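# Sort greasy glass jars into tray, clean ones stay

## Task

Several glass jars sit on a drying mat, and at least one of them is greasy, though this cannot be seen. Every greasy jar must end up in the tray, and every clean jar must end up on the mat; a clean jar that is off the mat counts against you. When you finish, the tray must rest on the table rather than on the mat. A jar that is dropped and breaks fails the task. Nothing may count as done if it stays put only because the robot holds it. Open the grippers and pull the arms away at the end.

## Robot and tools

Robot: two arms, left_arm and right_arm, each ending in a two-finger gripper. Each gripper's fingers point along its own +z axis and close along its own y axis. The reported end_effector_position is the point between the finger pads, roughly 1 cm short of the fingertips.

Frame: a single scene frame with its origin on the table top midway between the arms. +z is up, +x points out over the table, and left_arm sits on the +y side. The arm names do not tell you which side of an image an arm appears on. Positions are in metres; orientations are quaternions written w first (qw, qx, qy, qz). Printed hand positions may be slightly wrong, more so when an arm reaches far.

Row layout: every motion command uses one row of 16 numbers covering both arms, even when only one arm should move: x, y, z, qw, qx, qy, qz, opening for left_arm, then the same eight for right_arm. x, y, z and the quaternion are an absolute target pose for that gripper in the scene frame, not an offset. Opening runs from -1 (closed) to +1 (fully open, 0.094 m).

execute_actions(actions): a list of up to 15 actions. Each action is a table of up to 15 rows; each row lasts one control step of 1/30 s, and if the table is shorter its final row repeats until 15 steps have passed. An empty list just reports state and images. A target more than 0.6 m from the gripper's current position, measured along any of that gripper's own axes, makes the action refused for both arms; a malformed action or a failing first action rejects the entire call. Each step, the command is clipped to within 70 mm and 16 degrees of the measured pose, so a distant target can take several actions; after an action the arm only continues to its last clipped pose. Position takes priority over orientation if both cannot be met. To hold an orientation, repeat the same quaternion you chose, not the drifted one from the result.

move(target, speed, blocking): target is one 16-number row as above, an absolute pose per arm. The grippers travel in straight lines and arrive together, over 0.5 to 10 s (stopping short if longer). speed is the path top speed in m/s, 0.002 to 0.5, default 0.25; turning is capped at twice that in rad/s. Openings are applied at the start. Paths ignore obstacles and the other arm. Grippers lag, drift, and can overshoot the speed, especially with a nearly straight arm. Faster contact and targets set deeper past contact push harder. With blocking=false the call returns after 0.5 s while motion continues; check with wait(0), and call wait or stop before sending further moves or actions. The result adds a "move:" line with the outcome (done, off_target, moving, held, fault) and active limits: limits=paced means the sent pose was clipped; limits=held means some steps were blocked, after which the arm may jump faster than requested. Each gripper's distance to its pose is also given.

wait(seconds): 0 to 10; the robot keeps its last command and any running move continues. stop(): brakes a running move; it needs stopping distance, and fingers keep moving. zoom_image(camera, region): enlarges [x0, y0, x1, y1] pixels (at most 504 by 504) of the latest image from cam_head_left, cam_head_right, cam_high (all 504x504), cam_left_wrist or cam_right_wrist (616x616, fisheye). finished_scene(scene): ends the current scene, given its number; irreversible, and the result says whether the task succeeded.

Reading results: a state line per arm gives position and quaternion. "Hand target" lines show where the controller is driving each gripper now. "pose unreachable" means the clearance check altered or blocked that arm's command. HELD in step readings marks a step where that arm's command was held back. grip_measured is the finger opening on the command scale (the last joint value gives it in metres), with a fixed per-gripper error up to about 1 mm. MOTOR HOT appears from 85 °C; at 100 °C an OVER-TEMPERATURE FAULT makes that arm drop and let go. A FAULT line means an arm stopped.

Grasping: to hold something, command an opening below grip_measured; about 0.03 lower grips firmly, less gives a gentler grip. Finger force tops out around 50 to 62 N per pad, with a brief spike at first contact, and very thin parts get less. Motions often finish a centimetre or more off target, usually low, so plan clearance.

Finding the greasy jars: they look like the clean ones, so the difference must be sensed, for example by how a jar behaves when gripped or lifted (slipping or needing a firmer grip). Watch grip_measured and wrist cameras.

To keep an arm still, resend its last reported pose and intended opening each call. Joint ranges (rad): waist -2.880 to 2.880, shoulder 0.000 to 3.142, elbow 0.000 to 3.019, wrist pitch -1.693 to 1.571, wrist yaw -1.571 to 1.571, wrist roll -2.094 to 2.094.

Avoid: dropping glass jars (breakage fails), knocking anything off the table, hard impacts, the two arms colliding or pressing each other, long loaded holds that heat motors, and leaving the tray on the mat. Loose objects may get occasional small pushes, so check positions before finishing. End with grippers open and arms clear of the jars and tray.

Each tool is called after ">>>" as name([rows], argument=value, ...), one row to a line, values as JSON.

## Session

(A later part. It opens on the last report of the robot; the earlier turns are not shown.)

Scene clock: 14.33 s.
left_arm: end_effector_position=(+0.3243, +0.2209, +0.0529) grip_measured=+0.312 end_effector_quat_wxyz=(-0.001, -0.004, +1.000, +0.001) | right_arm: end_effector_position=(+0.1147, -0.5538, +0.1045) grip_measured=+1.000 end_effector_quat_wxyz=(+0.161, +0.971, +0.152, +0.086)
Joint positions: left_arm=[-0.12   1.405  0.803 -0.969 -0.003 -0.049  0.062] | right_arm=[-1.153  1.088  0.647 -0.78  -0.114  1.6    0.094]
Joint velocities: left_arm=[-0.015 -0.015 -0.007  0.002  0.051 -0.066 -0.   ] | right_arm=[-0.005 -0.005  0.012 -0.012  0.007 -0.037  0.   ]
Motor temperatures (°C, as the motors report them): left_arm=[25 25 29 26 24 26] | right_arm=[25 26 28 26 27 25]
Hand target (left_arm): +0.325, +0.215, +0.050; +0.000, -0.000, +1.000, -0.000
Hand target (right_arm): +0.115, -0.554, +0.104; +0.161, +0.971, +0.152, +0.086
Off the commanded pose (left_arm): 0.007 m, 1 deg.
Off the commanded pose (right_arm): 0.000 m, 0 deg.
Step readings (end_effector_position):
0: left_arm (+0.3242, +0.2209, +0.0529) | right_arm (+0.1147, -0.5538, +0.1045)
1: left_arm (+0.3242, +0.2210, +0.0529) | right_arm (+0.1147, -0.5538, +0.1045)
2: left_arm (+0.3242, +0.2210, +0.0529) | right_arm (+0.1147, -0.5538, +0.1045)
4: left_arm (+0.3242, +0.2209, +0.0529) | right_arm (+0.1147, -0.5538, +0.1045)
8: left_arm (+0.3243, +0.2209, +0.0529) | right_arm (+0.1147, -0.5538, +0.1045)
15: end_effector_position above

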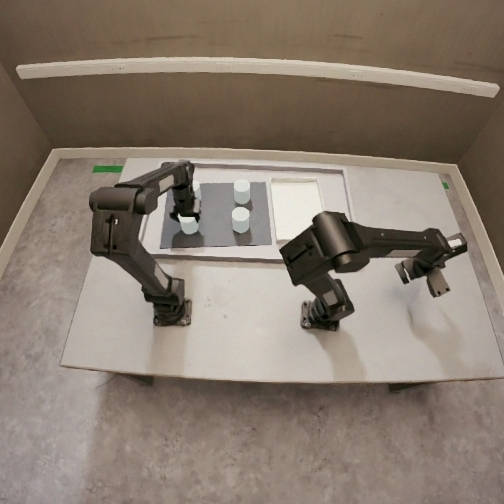

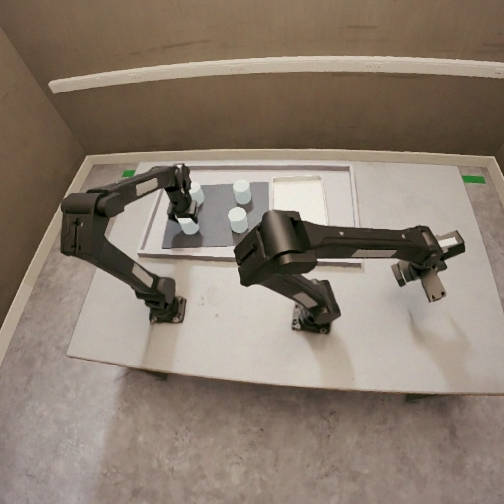

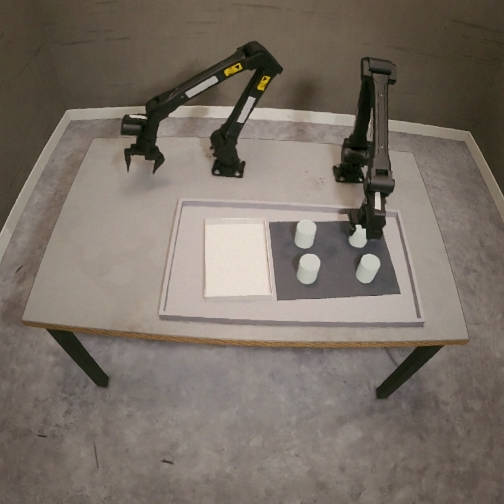

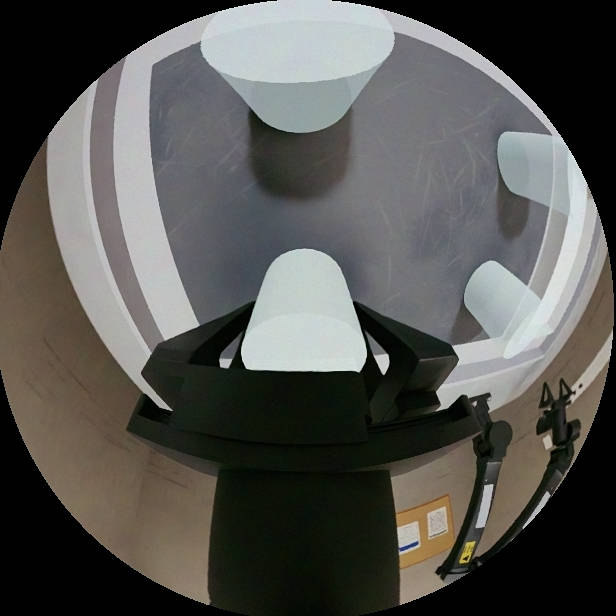

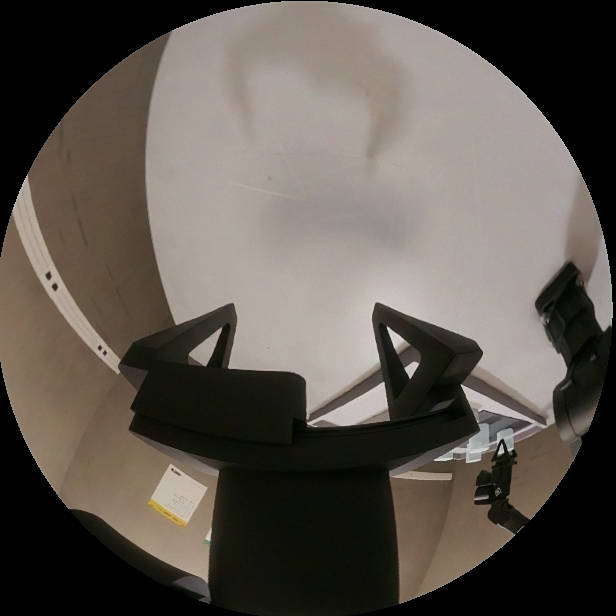

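>>> execute_actions([
  [[0.325,0.215,0.05,0,0,1,0,0.305,0.1147,-0.5538,0.1045,0.161,0.971,0.152,0.086,1]],
])

>>> move(target=[0.325,0.215,0.068,0,0,1,0,0.305,0.1147,-0.5538,0.1045,0.161,0.971,0.152,0.086,1], speed=0.03)

Scene clock: 14.93 s.
left_arm: end_effector_position=(+0.3243, +0.2209, +0.0529) grip_measured=+0.316 end_effector_quat_wxyz=(-0.001, -0.004, +1.000, +0.001) | right_arm: end_effector_position=(+0.1147, -0.5538, +0.1045) grip_measured=+1.000 end_effector_quat_wxyz=(+0.161, +0.971, +0.152, +0.086)
Joint positions: left_arm=[-0.12   1.405  0.803 -0.969 -0.003 -0.049  0.062] | right_arm=[-1.153  1.088  0.647 -0.78  -0.114  1.6    0.094]
Joint velocities: left_arm=[-0.015 -0.005  0.002  0.007 -0.022  0.007 -0.   ] | right_arm=[ 0.005 -0.024 -0.027  0.002  0.066  0.007  0.   ]
Motor temperatures (°C, as the motors report them): left_arm=[25 25 29 26 24 26] | right_arm=[25 26 28 26 27 25]
Hand target (left_arm): +0.325, +0.215, +0.050; -0.000, +0.000, +1.000, -0.000
Hand target (right_arm): +0.115, -0.554, +0.104; +0.161, +0.971, +0.152, +0.086
Off the commanded pose (left_arm): 0.007 m, 1 deg.
Off the commanded pose (right_arm): 0.000 m, 0 deg.
Step readings (end_effector_position):
0: left_arm (+0.3243, +0.2209, +0.0529) | right_arm (+0.1147, -0.5538, +0.1045)
1: left_arm (+0.3243, +0.2209, +0.0529) | right_arm (+0.1147, -0.5538, +0.1045)
2: left_arm (+0.3243, +0.2209, +0.0529) | right_arm (+0.1147, -0.5538, +0.1045)
4: left_arm (+0.3243, +0.2209, +0.0529) | right_arm (+0.1147, -0.5538, +0.1045)
8: left_arm (+0.3243, +0.2209, +0.0529) | right_arm (+0.1147, -0.5538, +0.1045)
15: end_effector_position above

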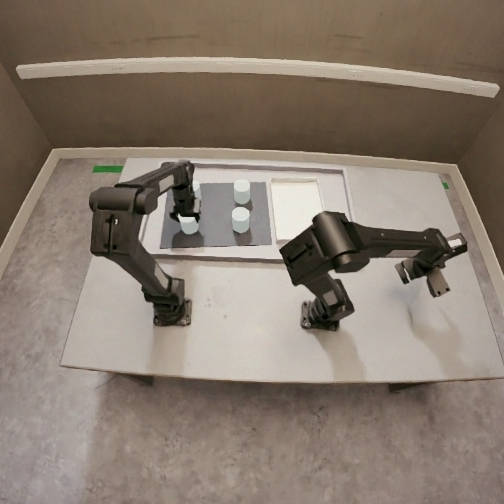

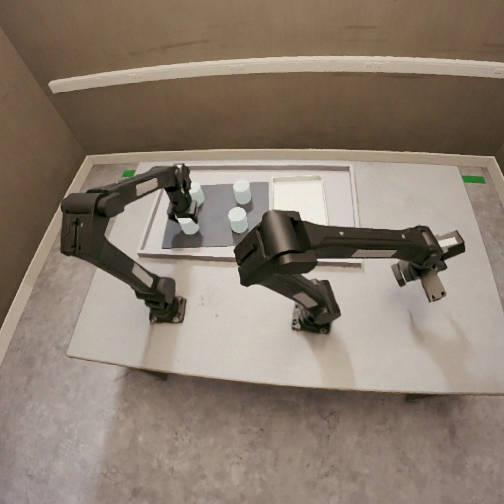

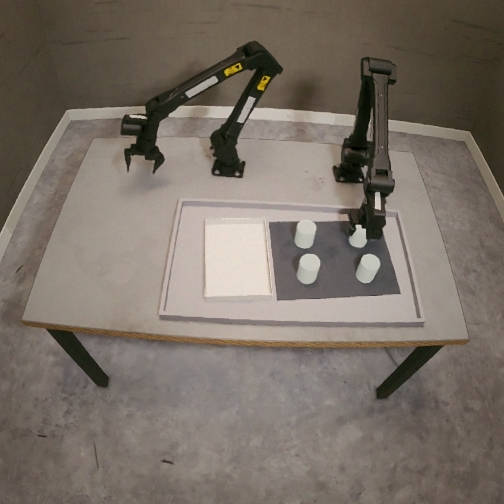

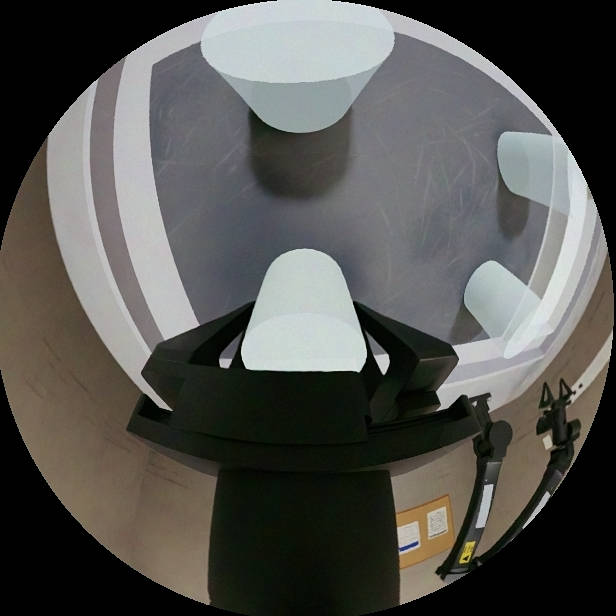

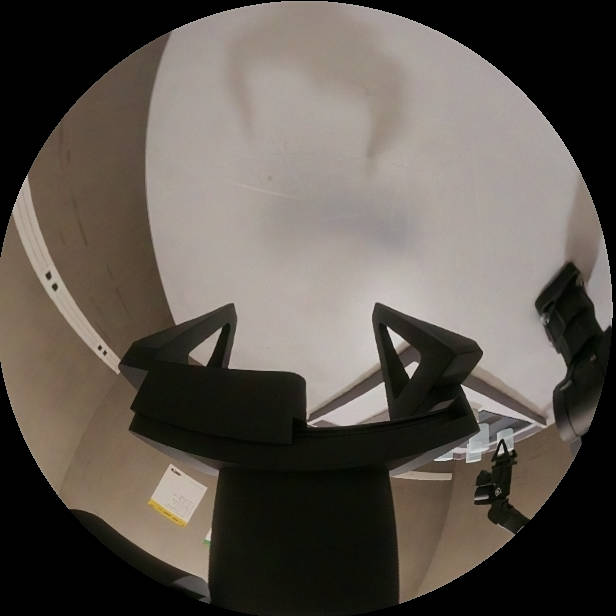

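Scene clock: 15.73 s.
left_arm: end_effector_position=(+0.3161, +0.2212, +0.0537) grip_measured=+0.316 end_effector_quat_wxyz=(-0.017, -0.004, +1.000, +0.002) | right_arm: end_effector_position=(+0.1147, -0.5538, +0.1045) grip_measured=+1.000 end_effector_quat_wxyz=(+0.161, +0.971, +0.152, +0.086)
Joint positions: left_arm=[-0.12   1.403  0.803 -1.004 -0.003 -0.049  0.062] | right_arm=[-1.153  1.088  0.647 -0.78  -0.114  1.6    0.094]
Joint velocities: left_arm=[-0.015  0.005 -0.007 -0.007 -0.007 -0.022 -0.001] | right_arm=[ 0.005 -0.015 -0.012 -0.017 -0.007 -0.081  0.   ]
Motor temperatures (°C, as the motors report them): left_arm=[25 25 29 26 24 26] | right_arm=[25 26 29 26 27 25]
Hand target (left_arm): +0.324, +0.215, +0.068; -0.000, +0.000, +1.000, -0.000
Hand target (right_arm): +0.115, -0.554, +0.104; +0.161, +0.971, +0.152, +0.086
Off the commanded pose (left_arm): 0.018 m, 2 deg.
Off the commanded pose (right_arm): 0.000 m, 0 deg.
move: off_target (left_arm)

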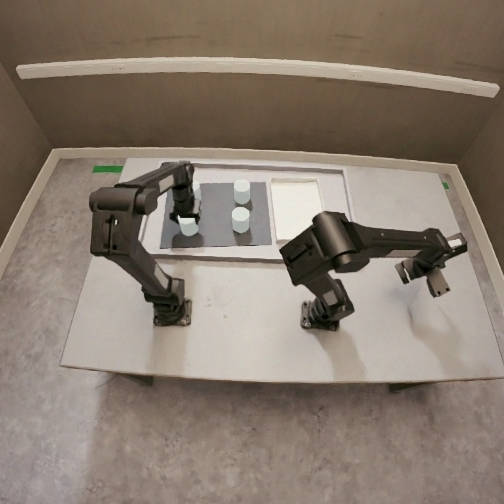

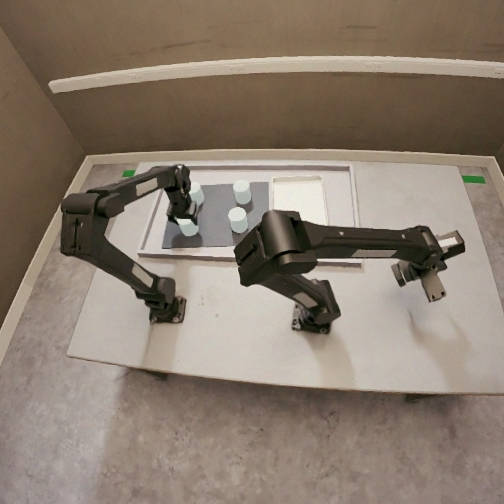

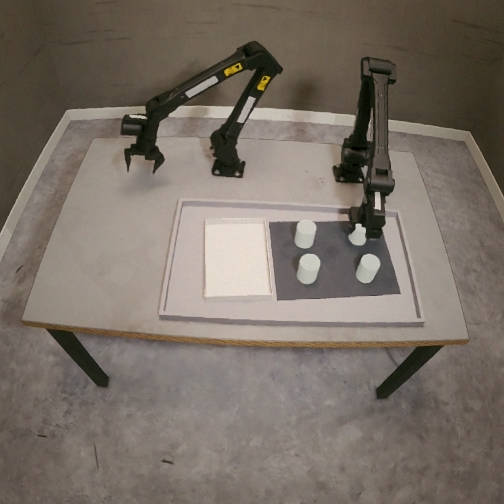

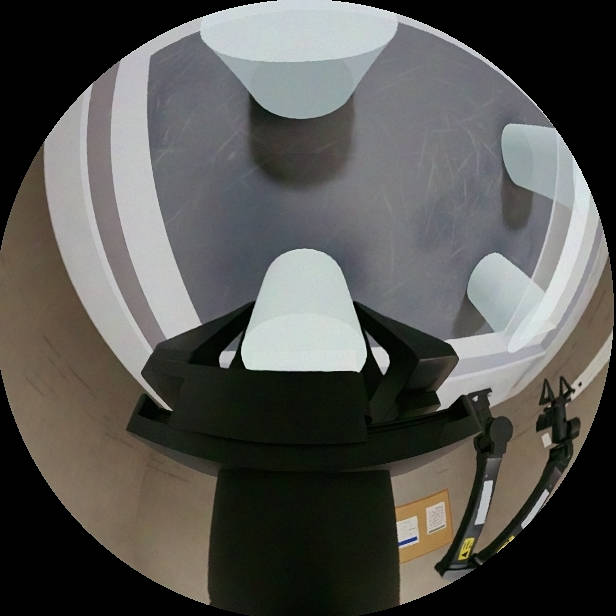

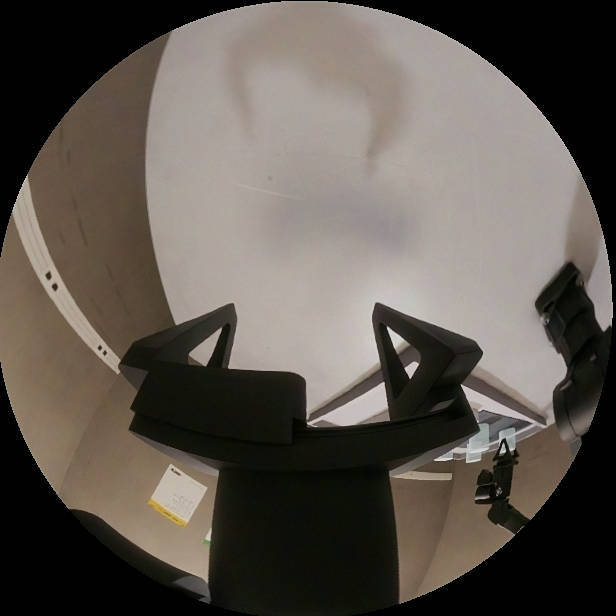

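>>> move(target=[0.325,0.215,0.085,0,0,1,0,0.305,0.1147,-0.5538,0.1045,0.161,0.971,0.152,0.086,1], speed=0.04)

Scene clock: 16.90 s.
left_arm: end_effector_position=(+0.3048, +0.2217, +0.0634) grip_measured=+0.316 end_effector_quat_wxyz=(-0.029, -0.004, +1.000, +0.003) | right_arm: end_effector_position=(+0.1147, -0.5538, +0.1045) grip_measured=+1.000 end_effector_quat_wxyz=(+0.161, +0.971, +0.152, +0.086)
Joint positions: left_arm=[-0.12   1.374  0.803 -1.058 -0.003 -0.049  0.062] | right_arm=[-1.153  1.088  0.647 -0.78  -0.114  1.6    0.094]
Joint velocities: left_arm=[-0.005 -0.015 -0.012  0.002 -0.022  0.051  0.001] | right_arm=[ 0.005  0.015 -0.002  0.002 -0.022 -0.081  0.   ]
Motor temperatures (°C, as the motors report them): left_arm=[25 25 29 26 24 26] | right_arm=[25 26 29 26 27 25]
Hand target (left_arm): +0.323, +0.215, +0.085; +0.000, +0.000, +1.000, -0.000
Hand target (right_arm): +0.115, -0.554, +0.104; +0.161, +0.971, +0.152, +0.086
Off the commanded pose (left_arm): 0.030 m, 3 deg.
Off the commanded pose (right_arm): 0.000 m, 0 deg.
move: off_target (left_arm)

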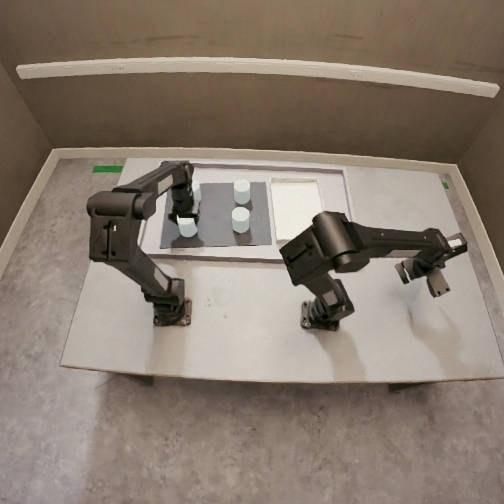

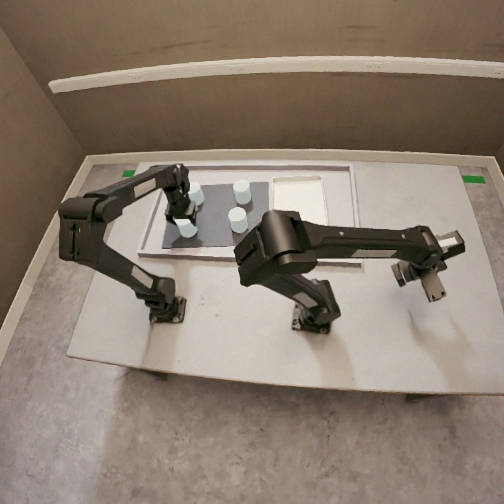

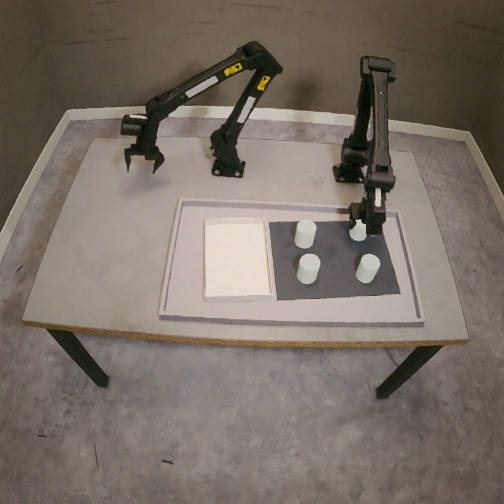

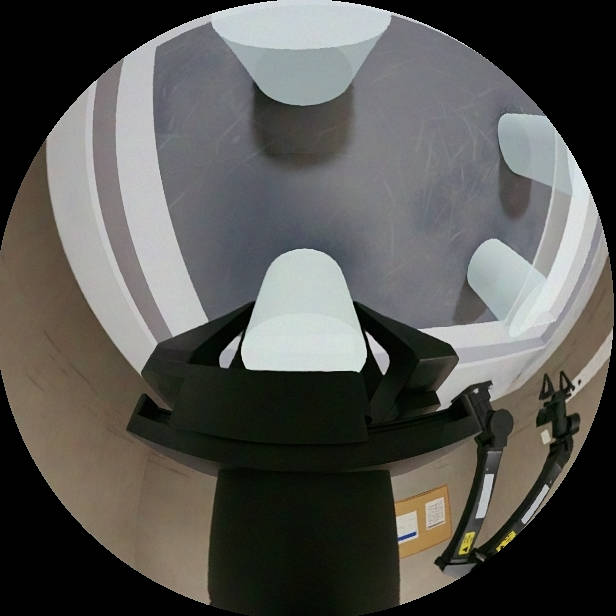

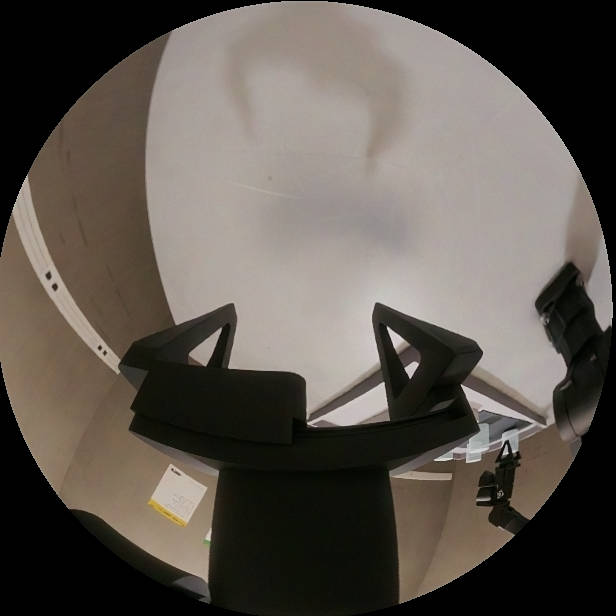

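>>> move(target=[0.315,0.215,0.054,0,0,1,0,0.305,0.1147,-0.5538,0.1045,0.161,0.971,0.152,0.086,1], speed=0.03)

>>> execute_actions([
  [[0.315,0.215,0.054,0,0,1,0,0.313,0.1147,-0.5538,0.1045,0.161,0.971,0.152,0.086,1]],
])

Scene clock: 18.40 s.
left_arm: end_effector_position=(+0.3122, +0.2208, +0.0553) grip_measured=+0.316 end_effector_quat_wxyz=(-0.004, -0.004, +1.000, +0.002) | right_arm: end_effector_position=(+0.1147, -0.5538, +0.1045) grip_measured=+1.000 end_effector_quat_wxyz=(+0.161, +0.971, +0.152, +0.086)
Joint positions: left_arm=[-0.122  1.374  0.779 -0.984 -0.003 -0.051  0.062] | right_arm=[-1.153  1.088  0.647 -0.78  -0.114  1.6    0.094]
Joint velocities: left_arm=[-0.005 -0.005  0.002 -0.007 -0.037  0.037  0.001] | right_arm=[-0.015 -0.005 -0.007 -0.007 -0.037  0.007  0.   ]
Motor temperatures (°C, as the motors report them): left_arm=[25 25 29 26 24 26] | right_arm=[25 26 29 26 27 25]
Hand target (left_arm): +0.315, +0.215, +0.054; +0.000, +0.000, +1.000, +0.000
Hand target (right_arm): +0.115, -0.554, +0.104; +0.161, +0.971, +0.152, +0.086
Off the commanded pose (left_arm): 0.007 m, 1 deg.
Off the commanded pose (right_arm): 0.000 m, 0 deg.
move: done

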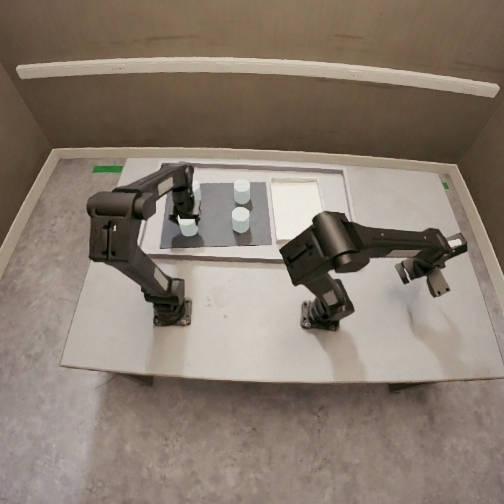

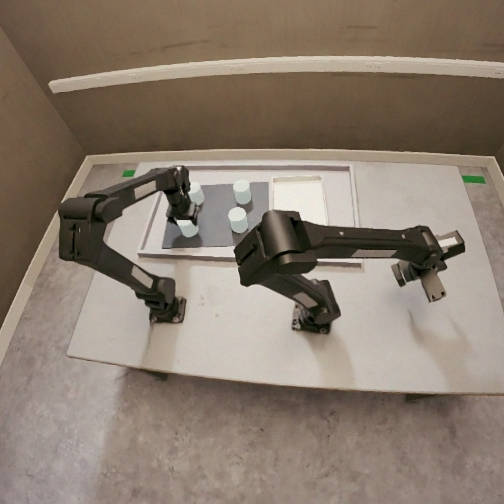

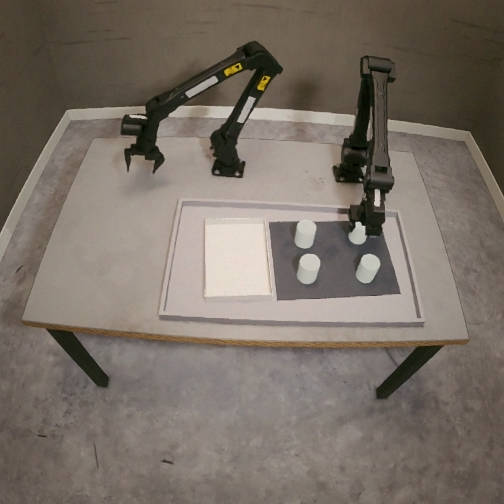

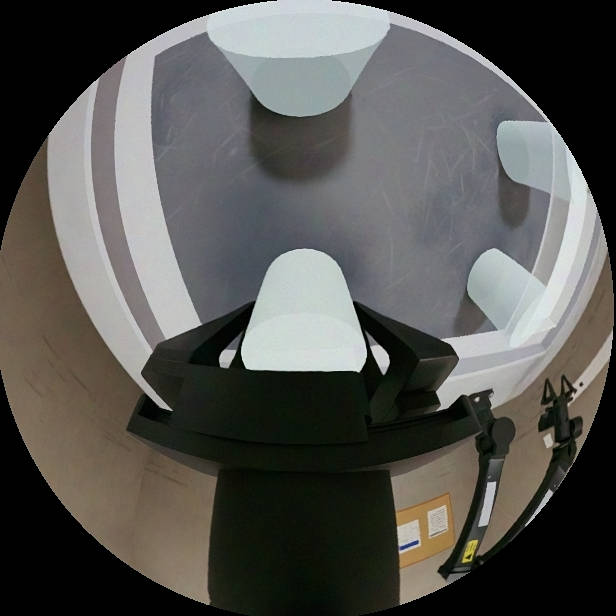

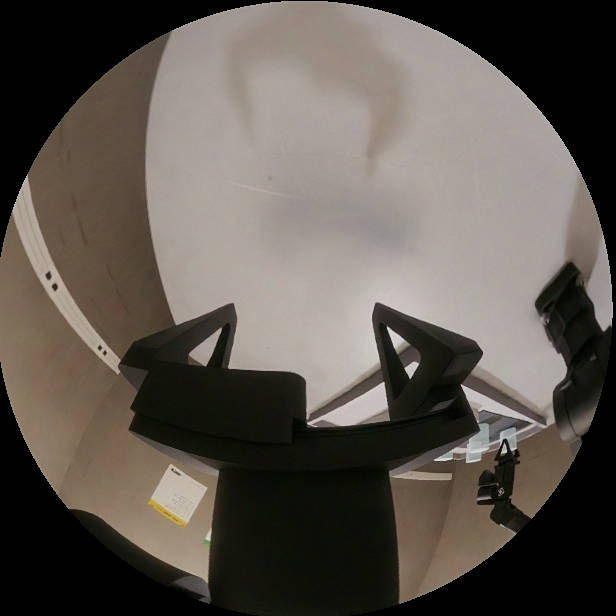

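Scene clock: 18.90 s.
left_arm: end_effector_position=(+0.3123, +0.2208, +0.0553) grip_measured=+0.322 end_effector_quat_wxyz=(-0.004, -0.004, +1.000, +0.002) | right_arm: end_effector_position=(+0.1147, -0.5538, +0.1045) grip_measured=+1.000 end_effector_quat_wxyz=(+0.161, +0.971, +0.152, +0.086)
Joint positions: left_arm=[-0.122  1.374  0.779 -0.983 -0.003 -0.051  0.062] | right_arm=[-1.153  1.088  0.647 -0.78  -0.114  1.6    0.094]
Joint velocities: left_arm=[-0.005  0.015  0.027 -0.002 -0.022 -0.022 -0.001] | right_arm=[ 0.005 -0.005  0.007  0.002  0.007  0.037  0.   ]
Motor temperatures (°C, as the motors report them): left_arm=[25 25 29 26 24 26] | right_arm=[25 26 29 26 27 25]
Hand target (left_arm): +0.315, +0.215, +0.054; +0.000, +0.000, +1.000, -0.000
Hand target (right_arm): +0.115, -0.554, +0.104; +0.161, +0.971, +0.152, +0.086
Off the commanded pose (left_arm): 0.007 m, 1 deg.
Off the commanded pose (right_arm): 0.000 m, 0 deg.
Step readings (end_effector_position):
0: left_arm (+0.3122, +0.2208, +0.0553) | right_arm (+0.1147, -0.5538, +0.1045)
1: left_arm (+0.3123, +0.2208, +0.0553) | right_arm (+0.1147, -0.5538, +0.1045)
2: left_arm (+0.3123, +0.2208, +0.0553) | right_arm (+0.1147, -0.5538, +0.1045)
4: left_arm (+0.3123, +0.2208, +0.0553) | right_arm (+0.1147, -0.5538, +0.1045)
8: left_arm (+0.3123, +0.2208, +0.0553) | right_arm (+0.1147, -0.5538, +0.1045)
15: end_effector_position above

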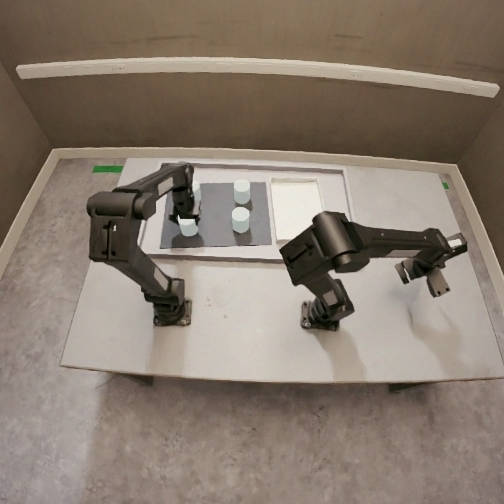

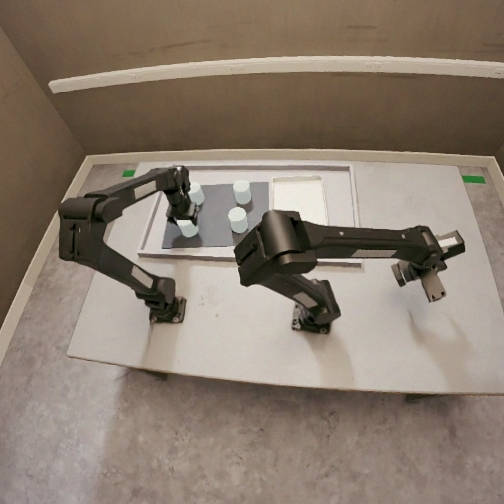

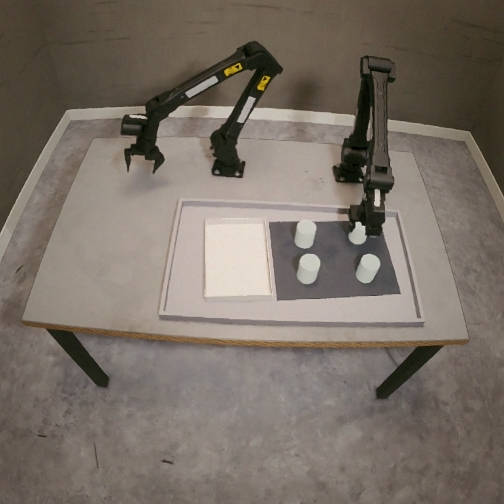

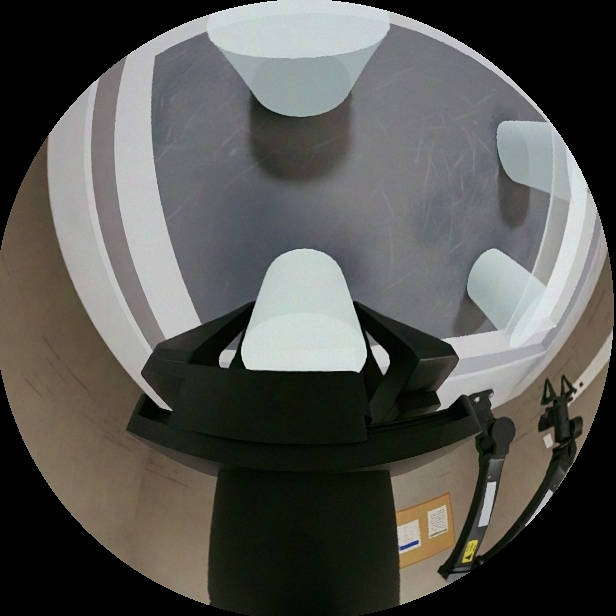

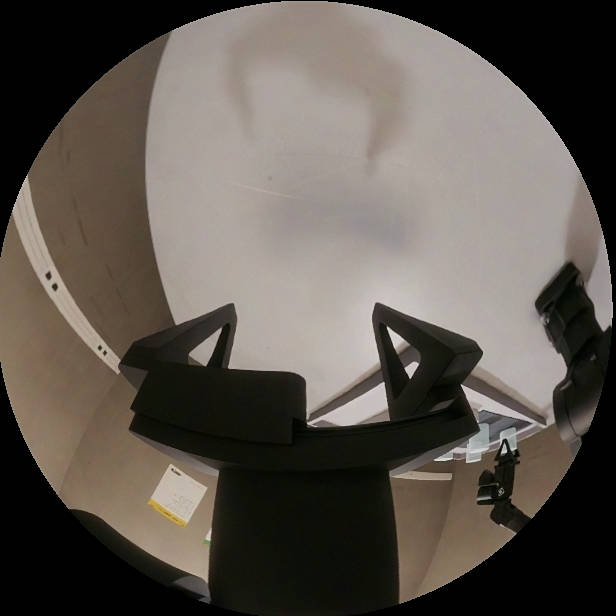

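>>> execute_actions([
  [[0.315,0.215,0.054,0,0,1,0,0.322,0.1147,-0.5538,0.1045,0.161,0.971,0.152,0.086,1]],
])

>>> zoom_image(camera="cam_left_wrist", region=[230, 230, 380, 380])

Scene clock: 19.50 s.
left_arm: end_effector_position=(+0.3123, +0.2208, +0.0553) grip_measured=+0.327 end_effector_quat_wxyz=(-0.004, -0.004, +1.000, +0.002) | right_arm: end_effector_position=(+0.1147, -0.5538, +0.1045) grip_measured=+1.000 end_effector_quat_wxyz=(+0.161, +0.971, +0.152, +0.086)
Joint positions: left_arm=[-0.122  1.374  0.779 -0.983 -0.003 -0.051  0.062] | right_arm=[-1.153  1.088  0.647 -0.78  -0.114  1.6    0.094]
Joint velocities: left_arm=[ 0.015 -0.015 -0.002 -0.007  0.007 -0.022  0.001] | right_arm=[-0.005 -0.005 -0.007 -0.002  0.051  0.037  0.   ]
Motor temperatures (°C, as the motors report them): left_arm=[25 25 29 26 24 26] | right_arm=[25 27 29 26 27 25]
Hand target (left_arm): +0.315, +0.215, +0.054; -0.000, +0.000, +1.000, -0.000
Hand target (right_arm): +0.115, -0.554, +0.104; +0.161, +0.971, +0.152, +0.086
Off the commanded pose (left_arm): 0.007 m, 1 deg.
Off the commanded pose (right_arm): 0.000 m, 0 deg.
Step readings (end_effector_position):
0: left_arm (+0.3123, +0.2208, +0.0553) | right_arm (+0.1147, -0.5538, +0.1045)
1: left_arm (+0.3123, +0.2208, +0.0553) | right_arm (+0.1147, -0.5538, +0.1045)
2: left_arm (+0.3123, +0.2208, +0.0553) | right_arm (+0.1147, -0.5538, +0.1045)
4: left_arm (+0.3123, +0.2208, +0.0553) | right_arm (+0.1147, -0.5538, +0.1045)
8: left_arm (+0.3123, +0.2208, +0.0553) | right_arm (+0.1147, -0.5538, +0.1045)
15: end_effector_position above

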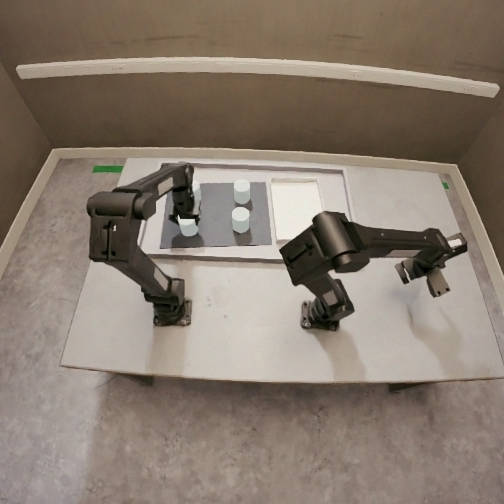

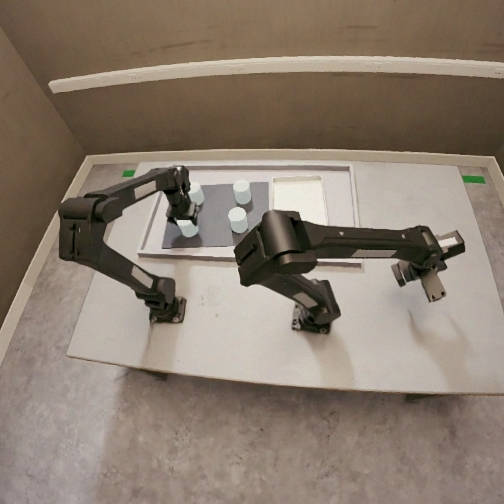

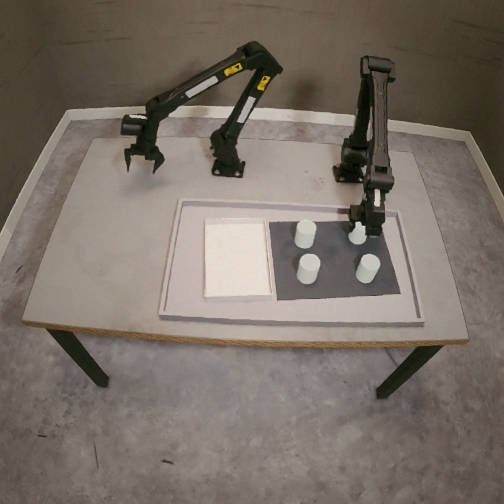

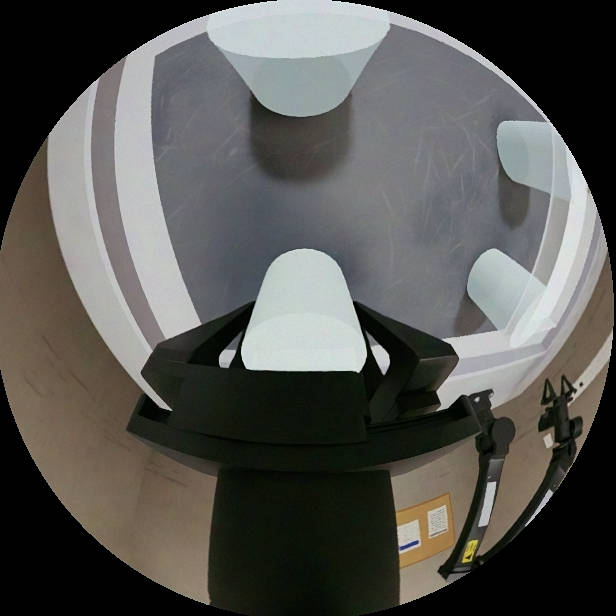

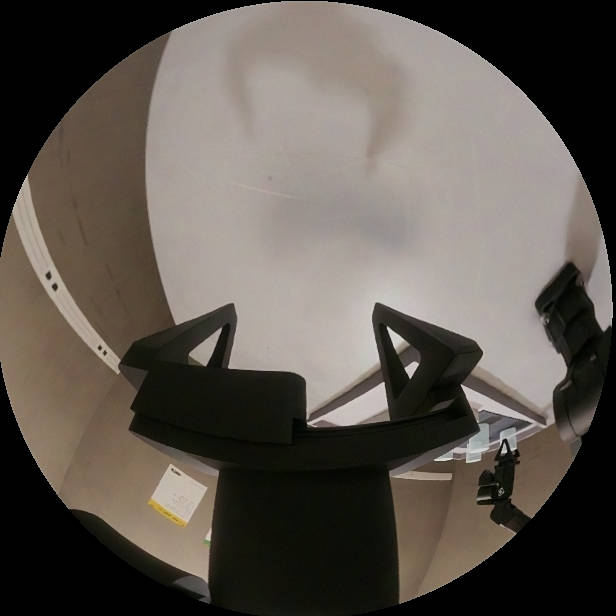

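Region (230, 230, 380, 380) of cam_left_wrist's 616x616 image, scaled by 3.360, with more detail than that image has.

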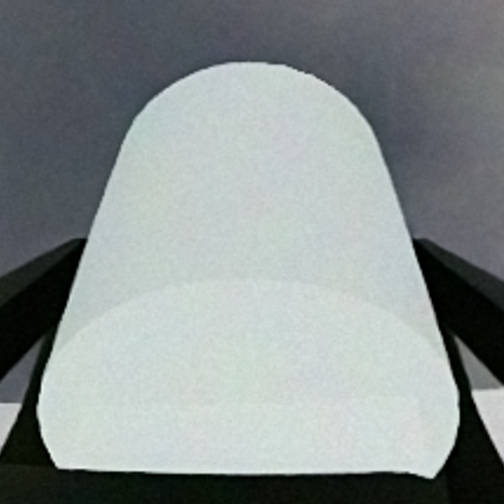

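>>> execute_actions([
  [[0.315,0.215,0.054,0,0,1,0,0.328,0.1147,-0.5538,0.1045,0.161,0.971,0.152,0.086,1]],
])

>>> zoom_image(camera="cam_left_wrist", region=[230, 230, 380, 380])

Scene clock: 20.10 s.
left_arm: end_effector_position=(+0.3123, +0.2208, +0.0553) grip_measured=+0.331 end_effector_quat_wxyz=(-0.004, -0.004, +1.000, +0.002) | right_arm: end_effector_position=(+0.1147, -0.5538, +0.1045) grip_measured=+1.000 end_effector_quat_wxyz=(+0.161, +0.971, +0.152, +0.086)
Joint positions: left_arm=[-0.122  1.374  0.779 -0.983 -0.003 -0.051  0.063] | right_arm=[-1.153  1.088  0.647 -0.78  -0.114  1.6    0.094]
Joint velocities: left_arm=[ 0.005 -0.015  0.017  0.007  0.007 -0.037  0.   ] | right_arm=[-0.005  0.005 -0.012 -0.017 -0.022  0.081  0.   ]
Motor temperatures (°C, as the motors report them): left_arm=[25 25 29 26 24 26] | right_arm=[25 27 29 26 27 25]
Hand target (left_arm): +0.315, +0.215, +0.054; -0.000, +0.000, +1.000, -0.000
Hand target (right_arm): +0.115, -0.554, +0.104; +0.161, +0.971, +0.152, +0.086
Off the commanded pose (left_arm): 0.007 m, 1 deg.
Off the commanded pose (right_arm): 0.000 m, 0 deg.
Step readings (end_effector_position):
0: left_arm (+0.3123, +0.2208, +0.0553) | right_arm (+0.1147, -0.5538, +0.1045)
1: left_arm (+0.3123, +0.2208, +0.0553) | right_arm (+0.1147, -0.5538, +0.1045)
2: left_arm (+0.3123, +0.2208, +0.0553) | right_arm (+0.1147, -0.5538, +0.1045)
4: left_arm (+0.3123, +0.2208, +0.0553) | right_arm (+0.1147, -0.5538, +0.1045)
8: left_arm (+0.3123, +0.2208, +0.0553) | right_arm (+0.1147, -0.5538, +0.1045)
15: end_effector_position above

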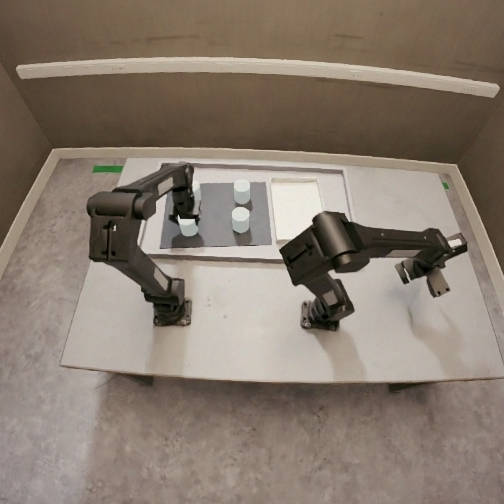

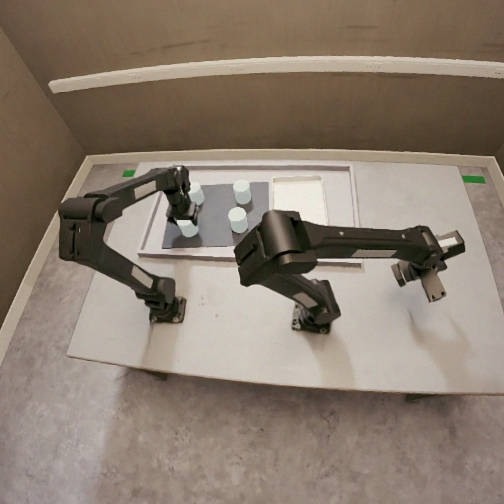

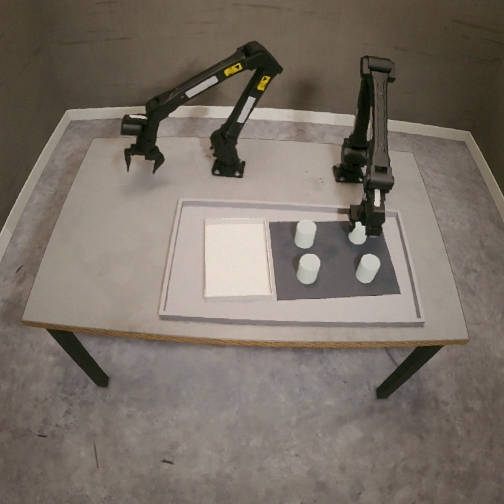

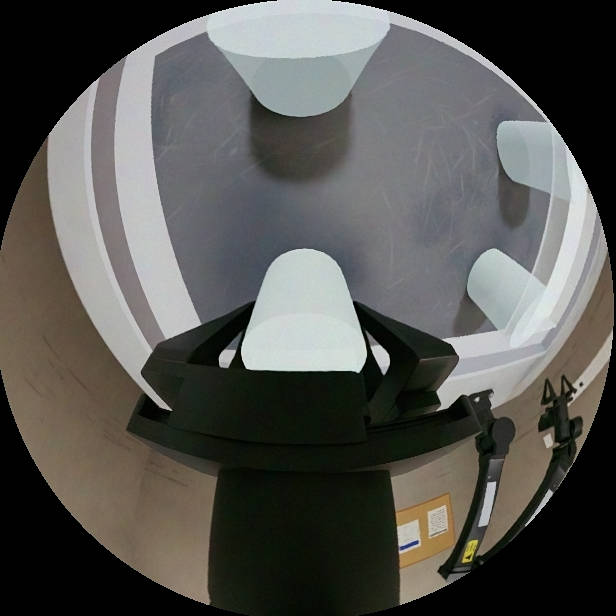

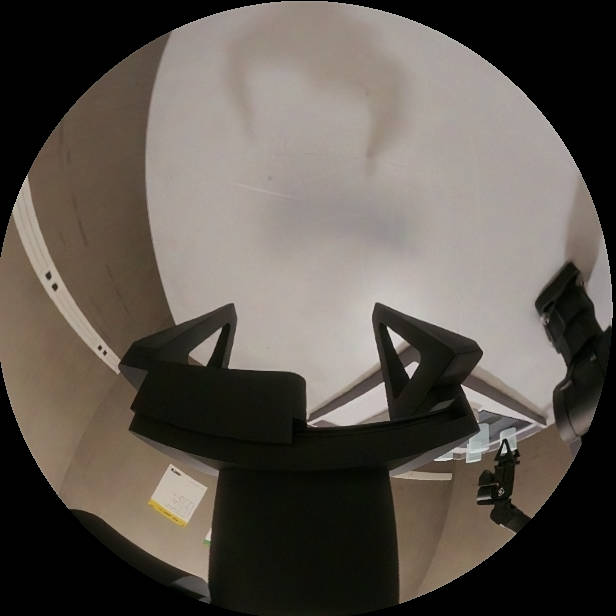

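Region (230, 230, 380, 380) of cam_left_wrist's 616x616 image, scaled by 3.360, with more detail than that image has.

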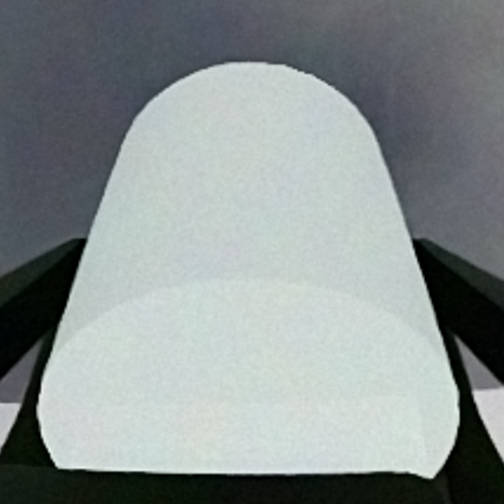

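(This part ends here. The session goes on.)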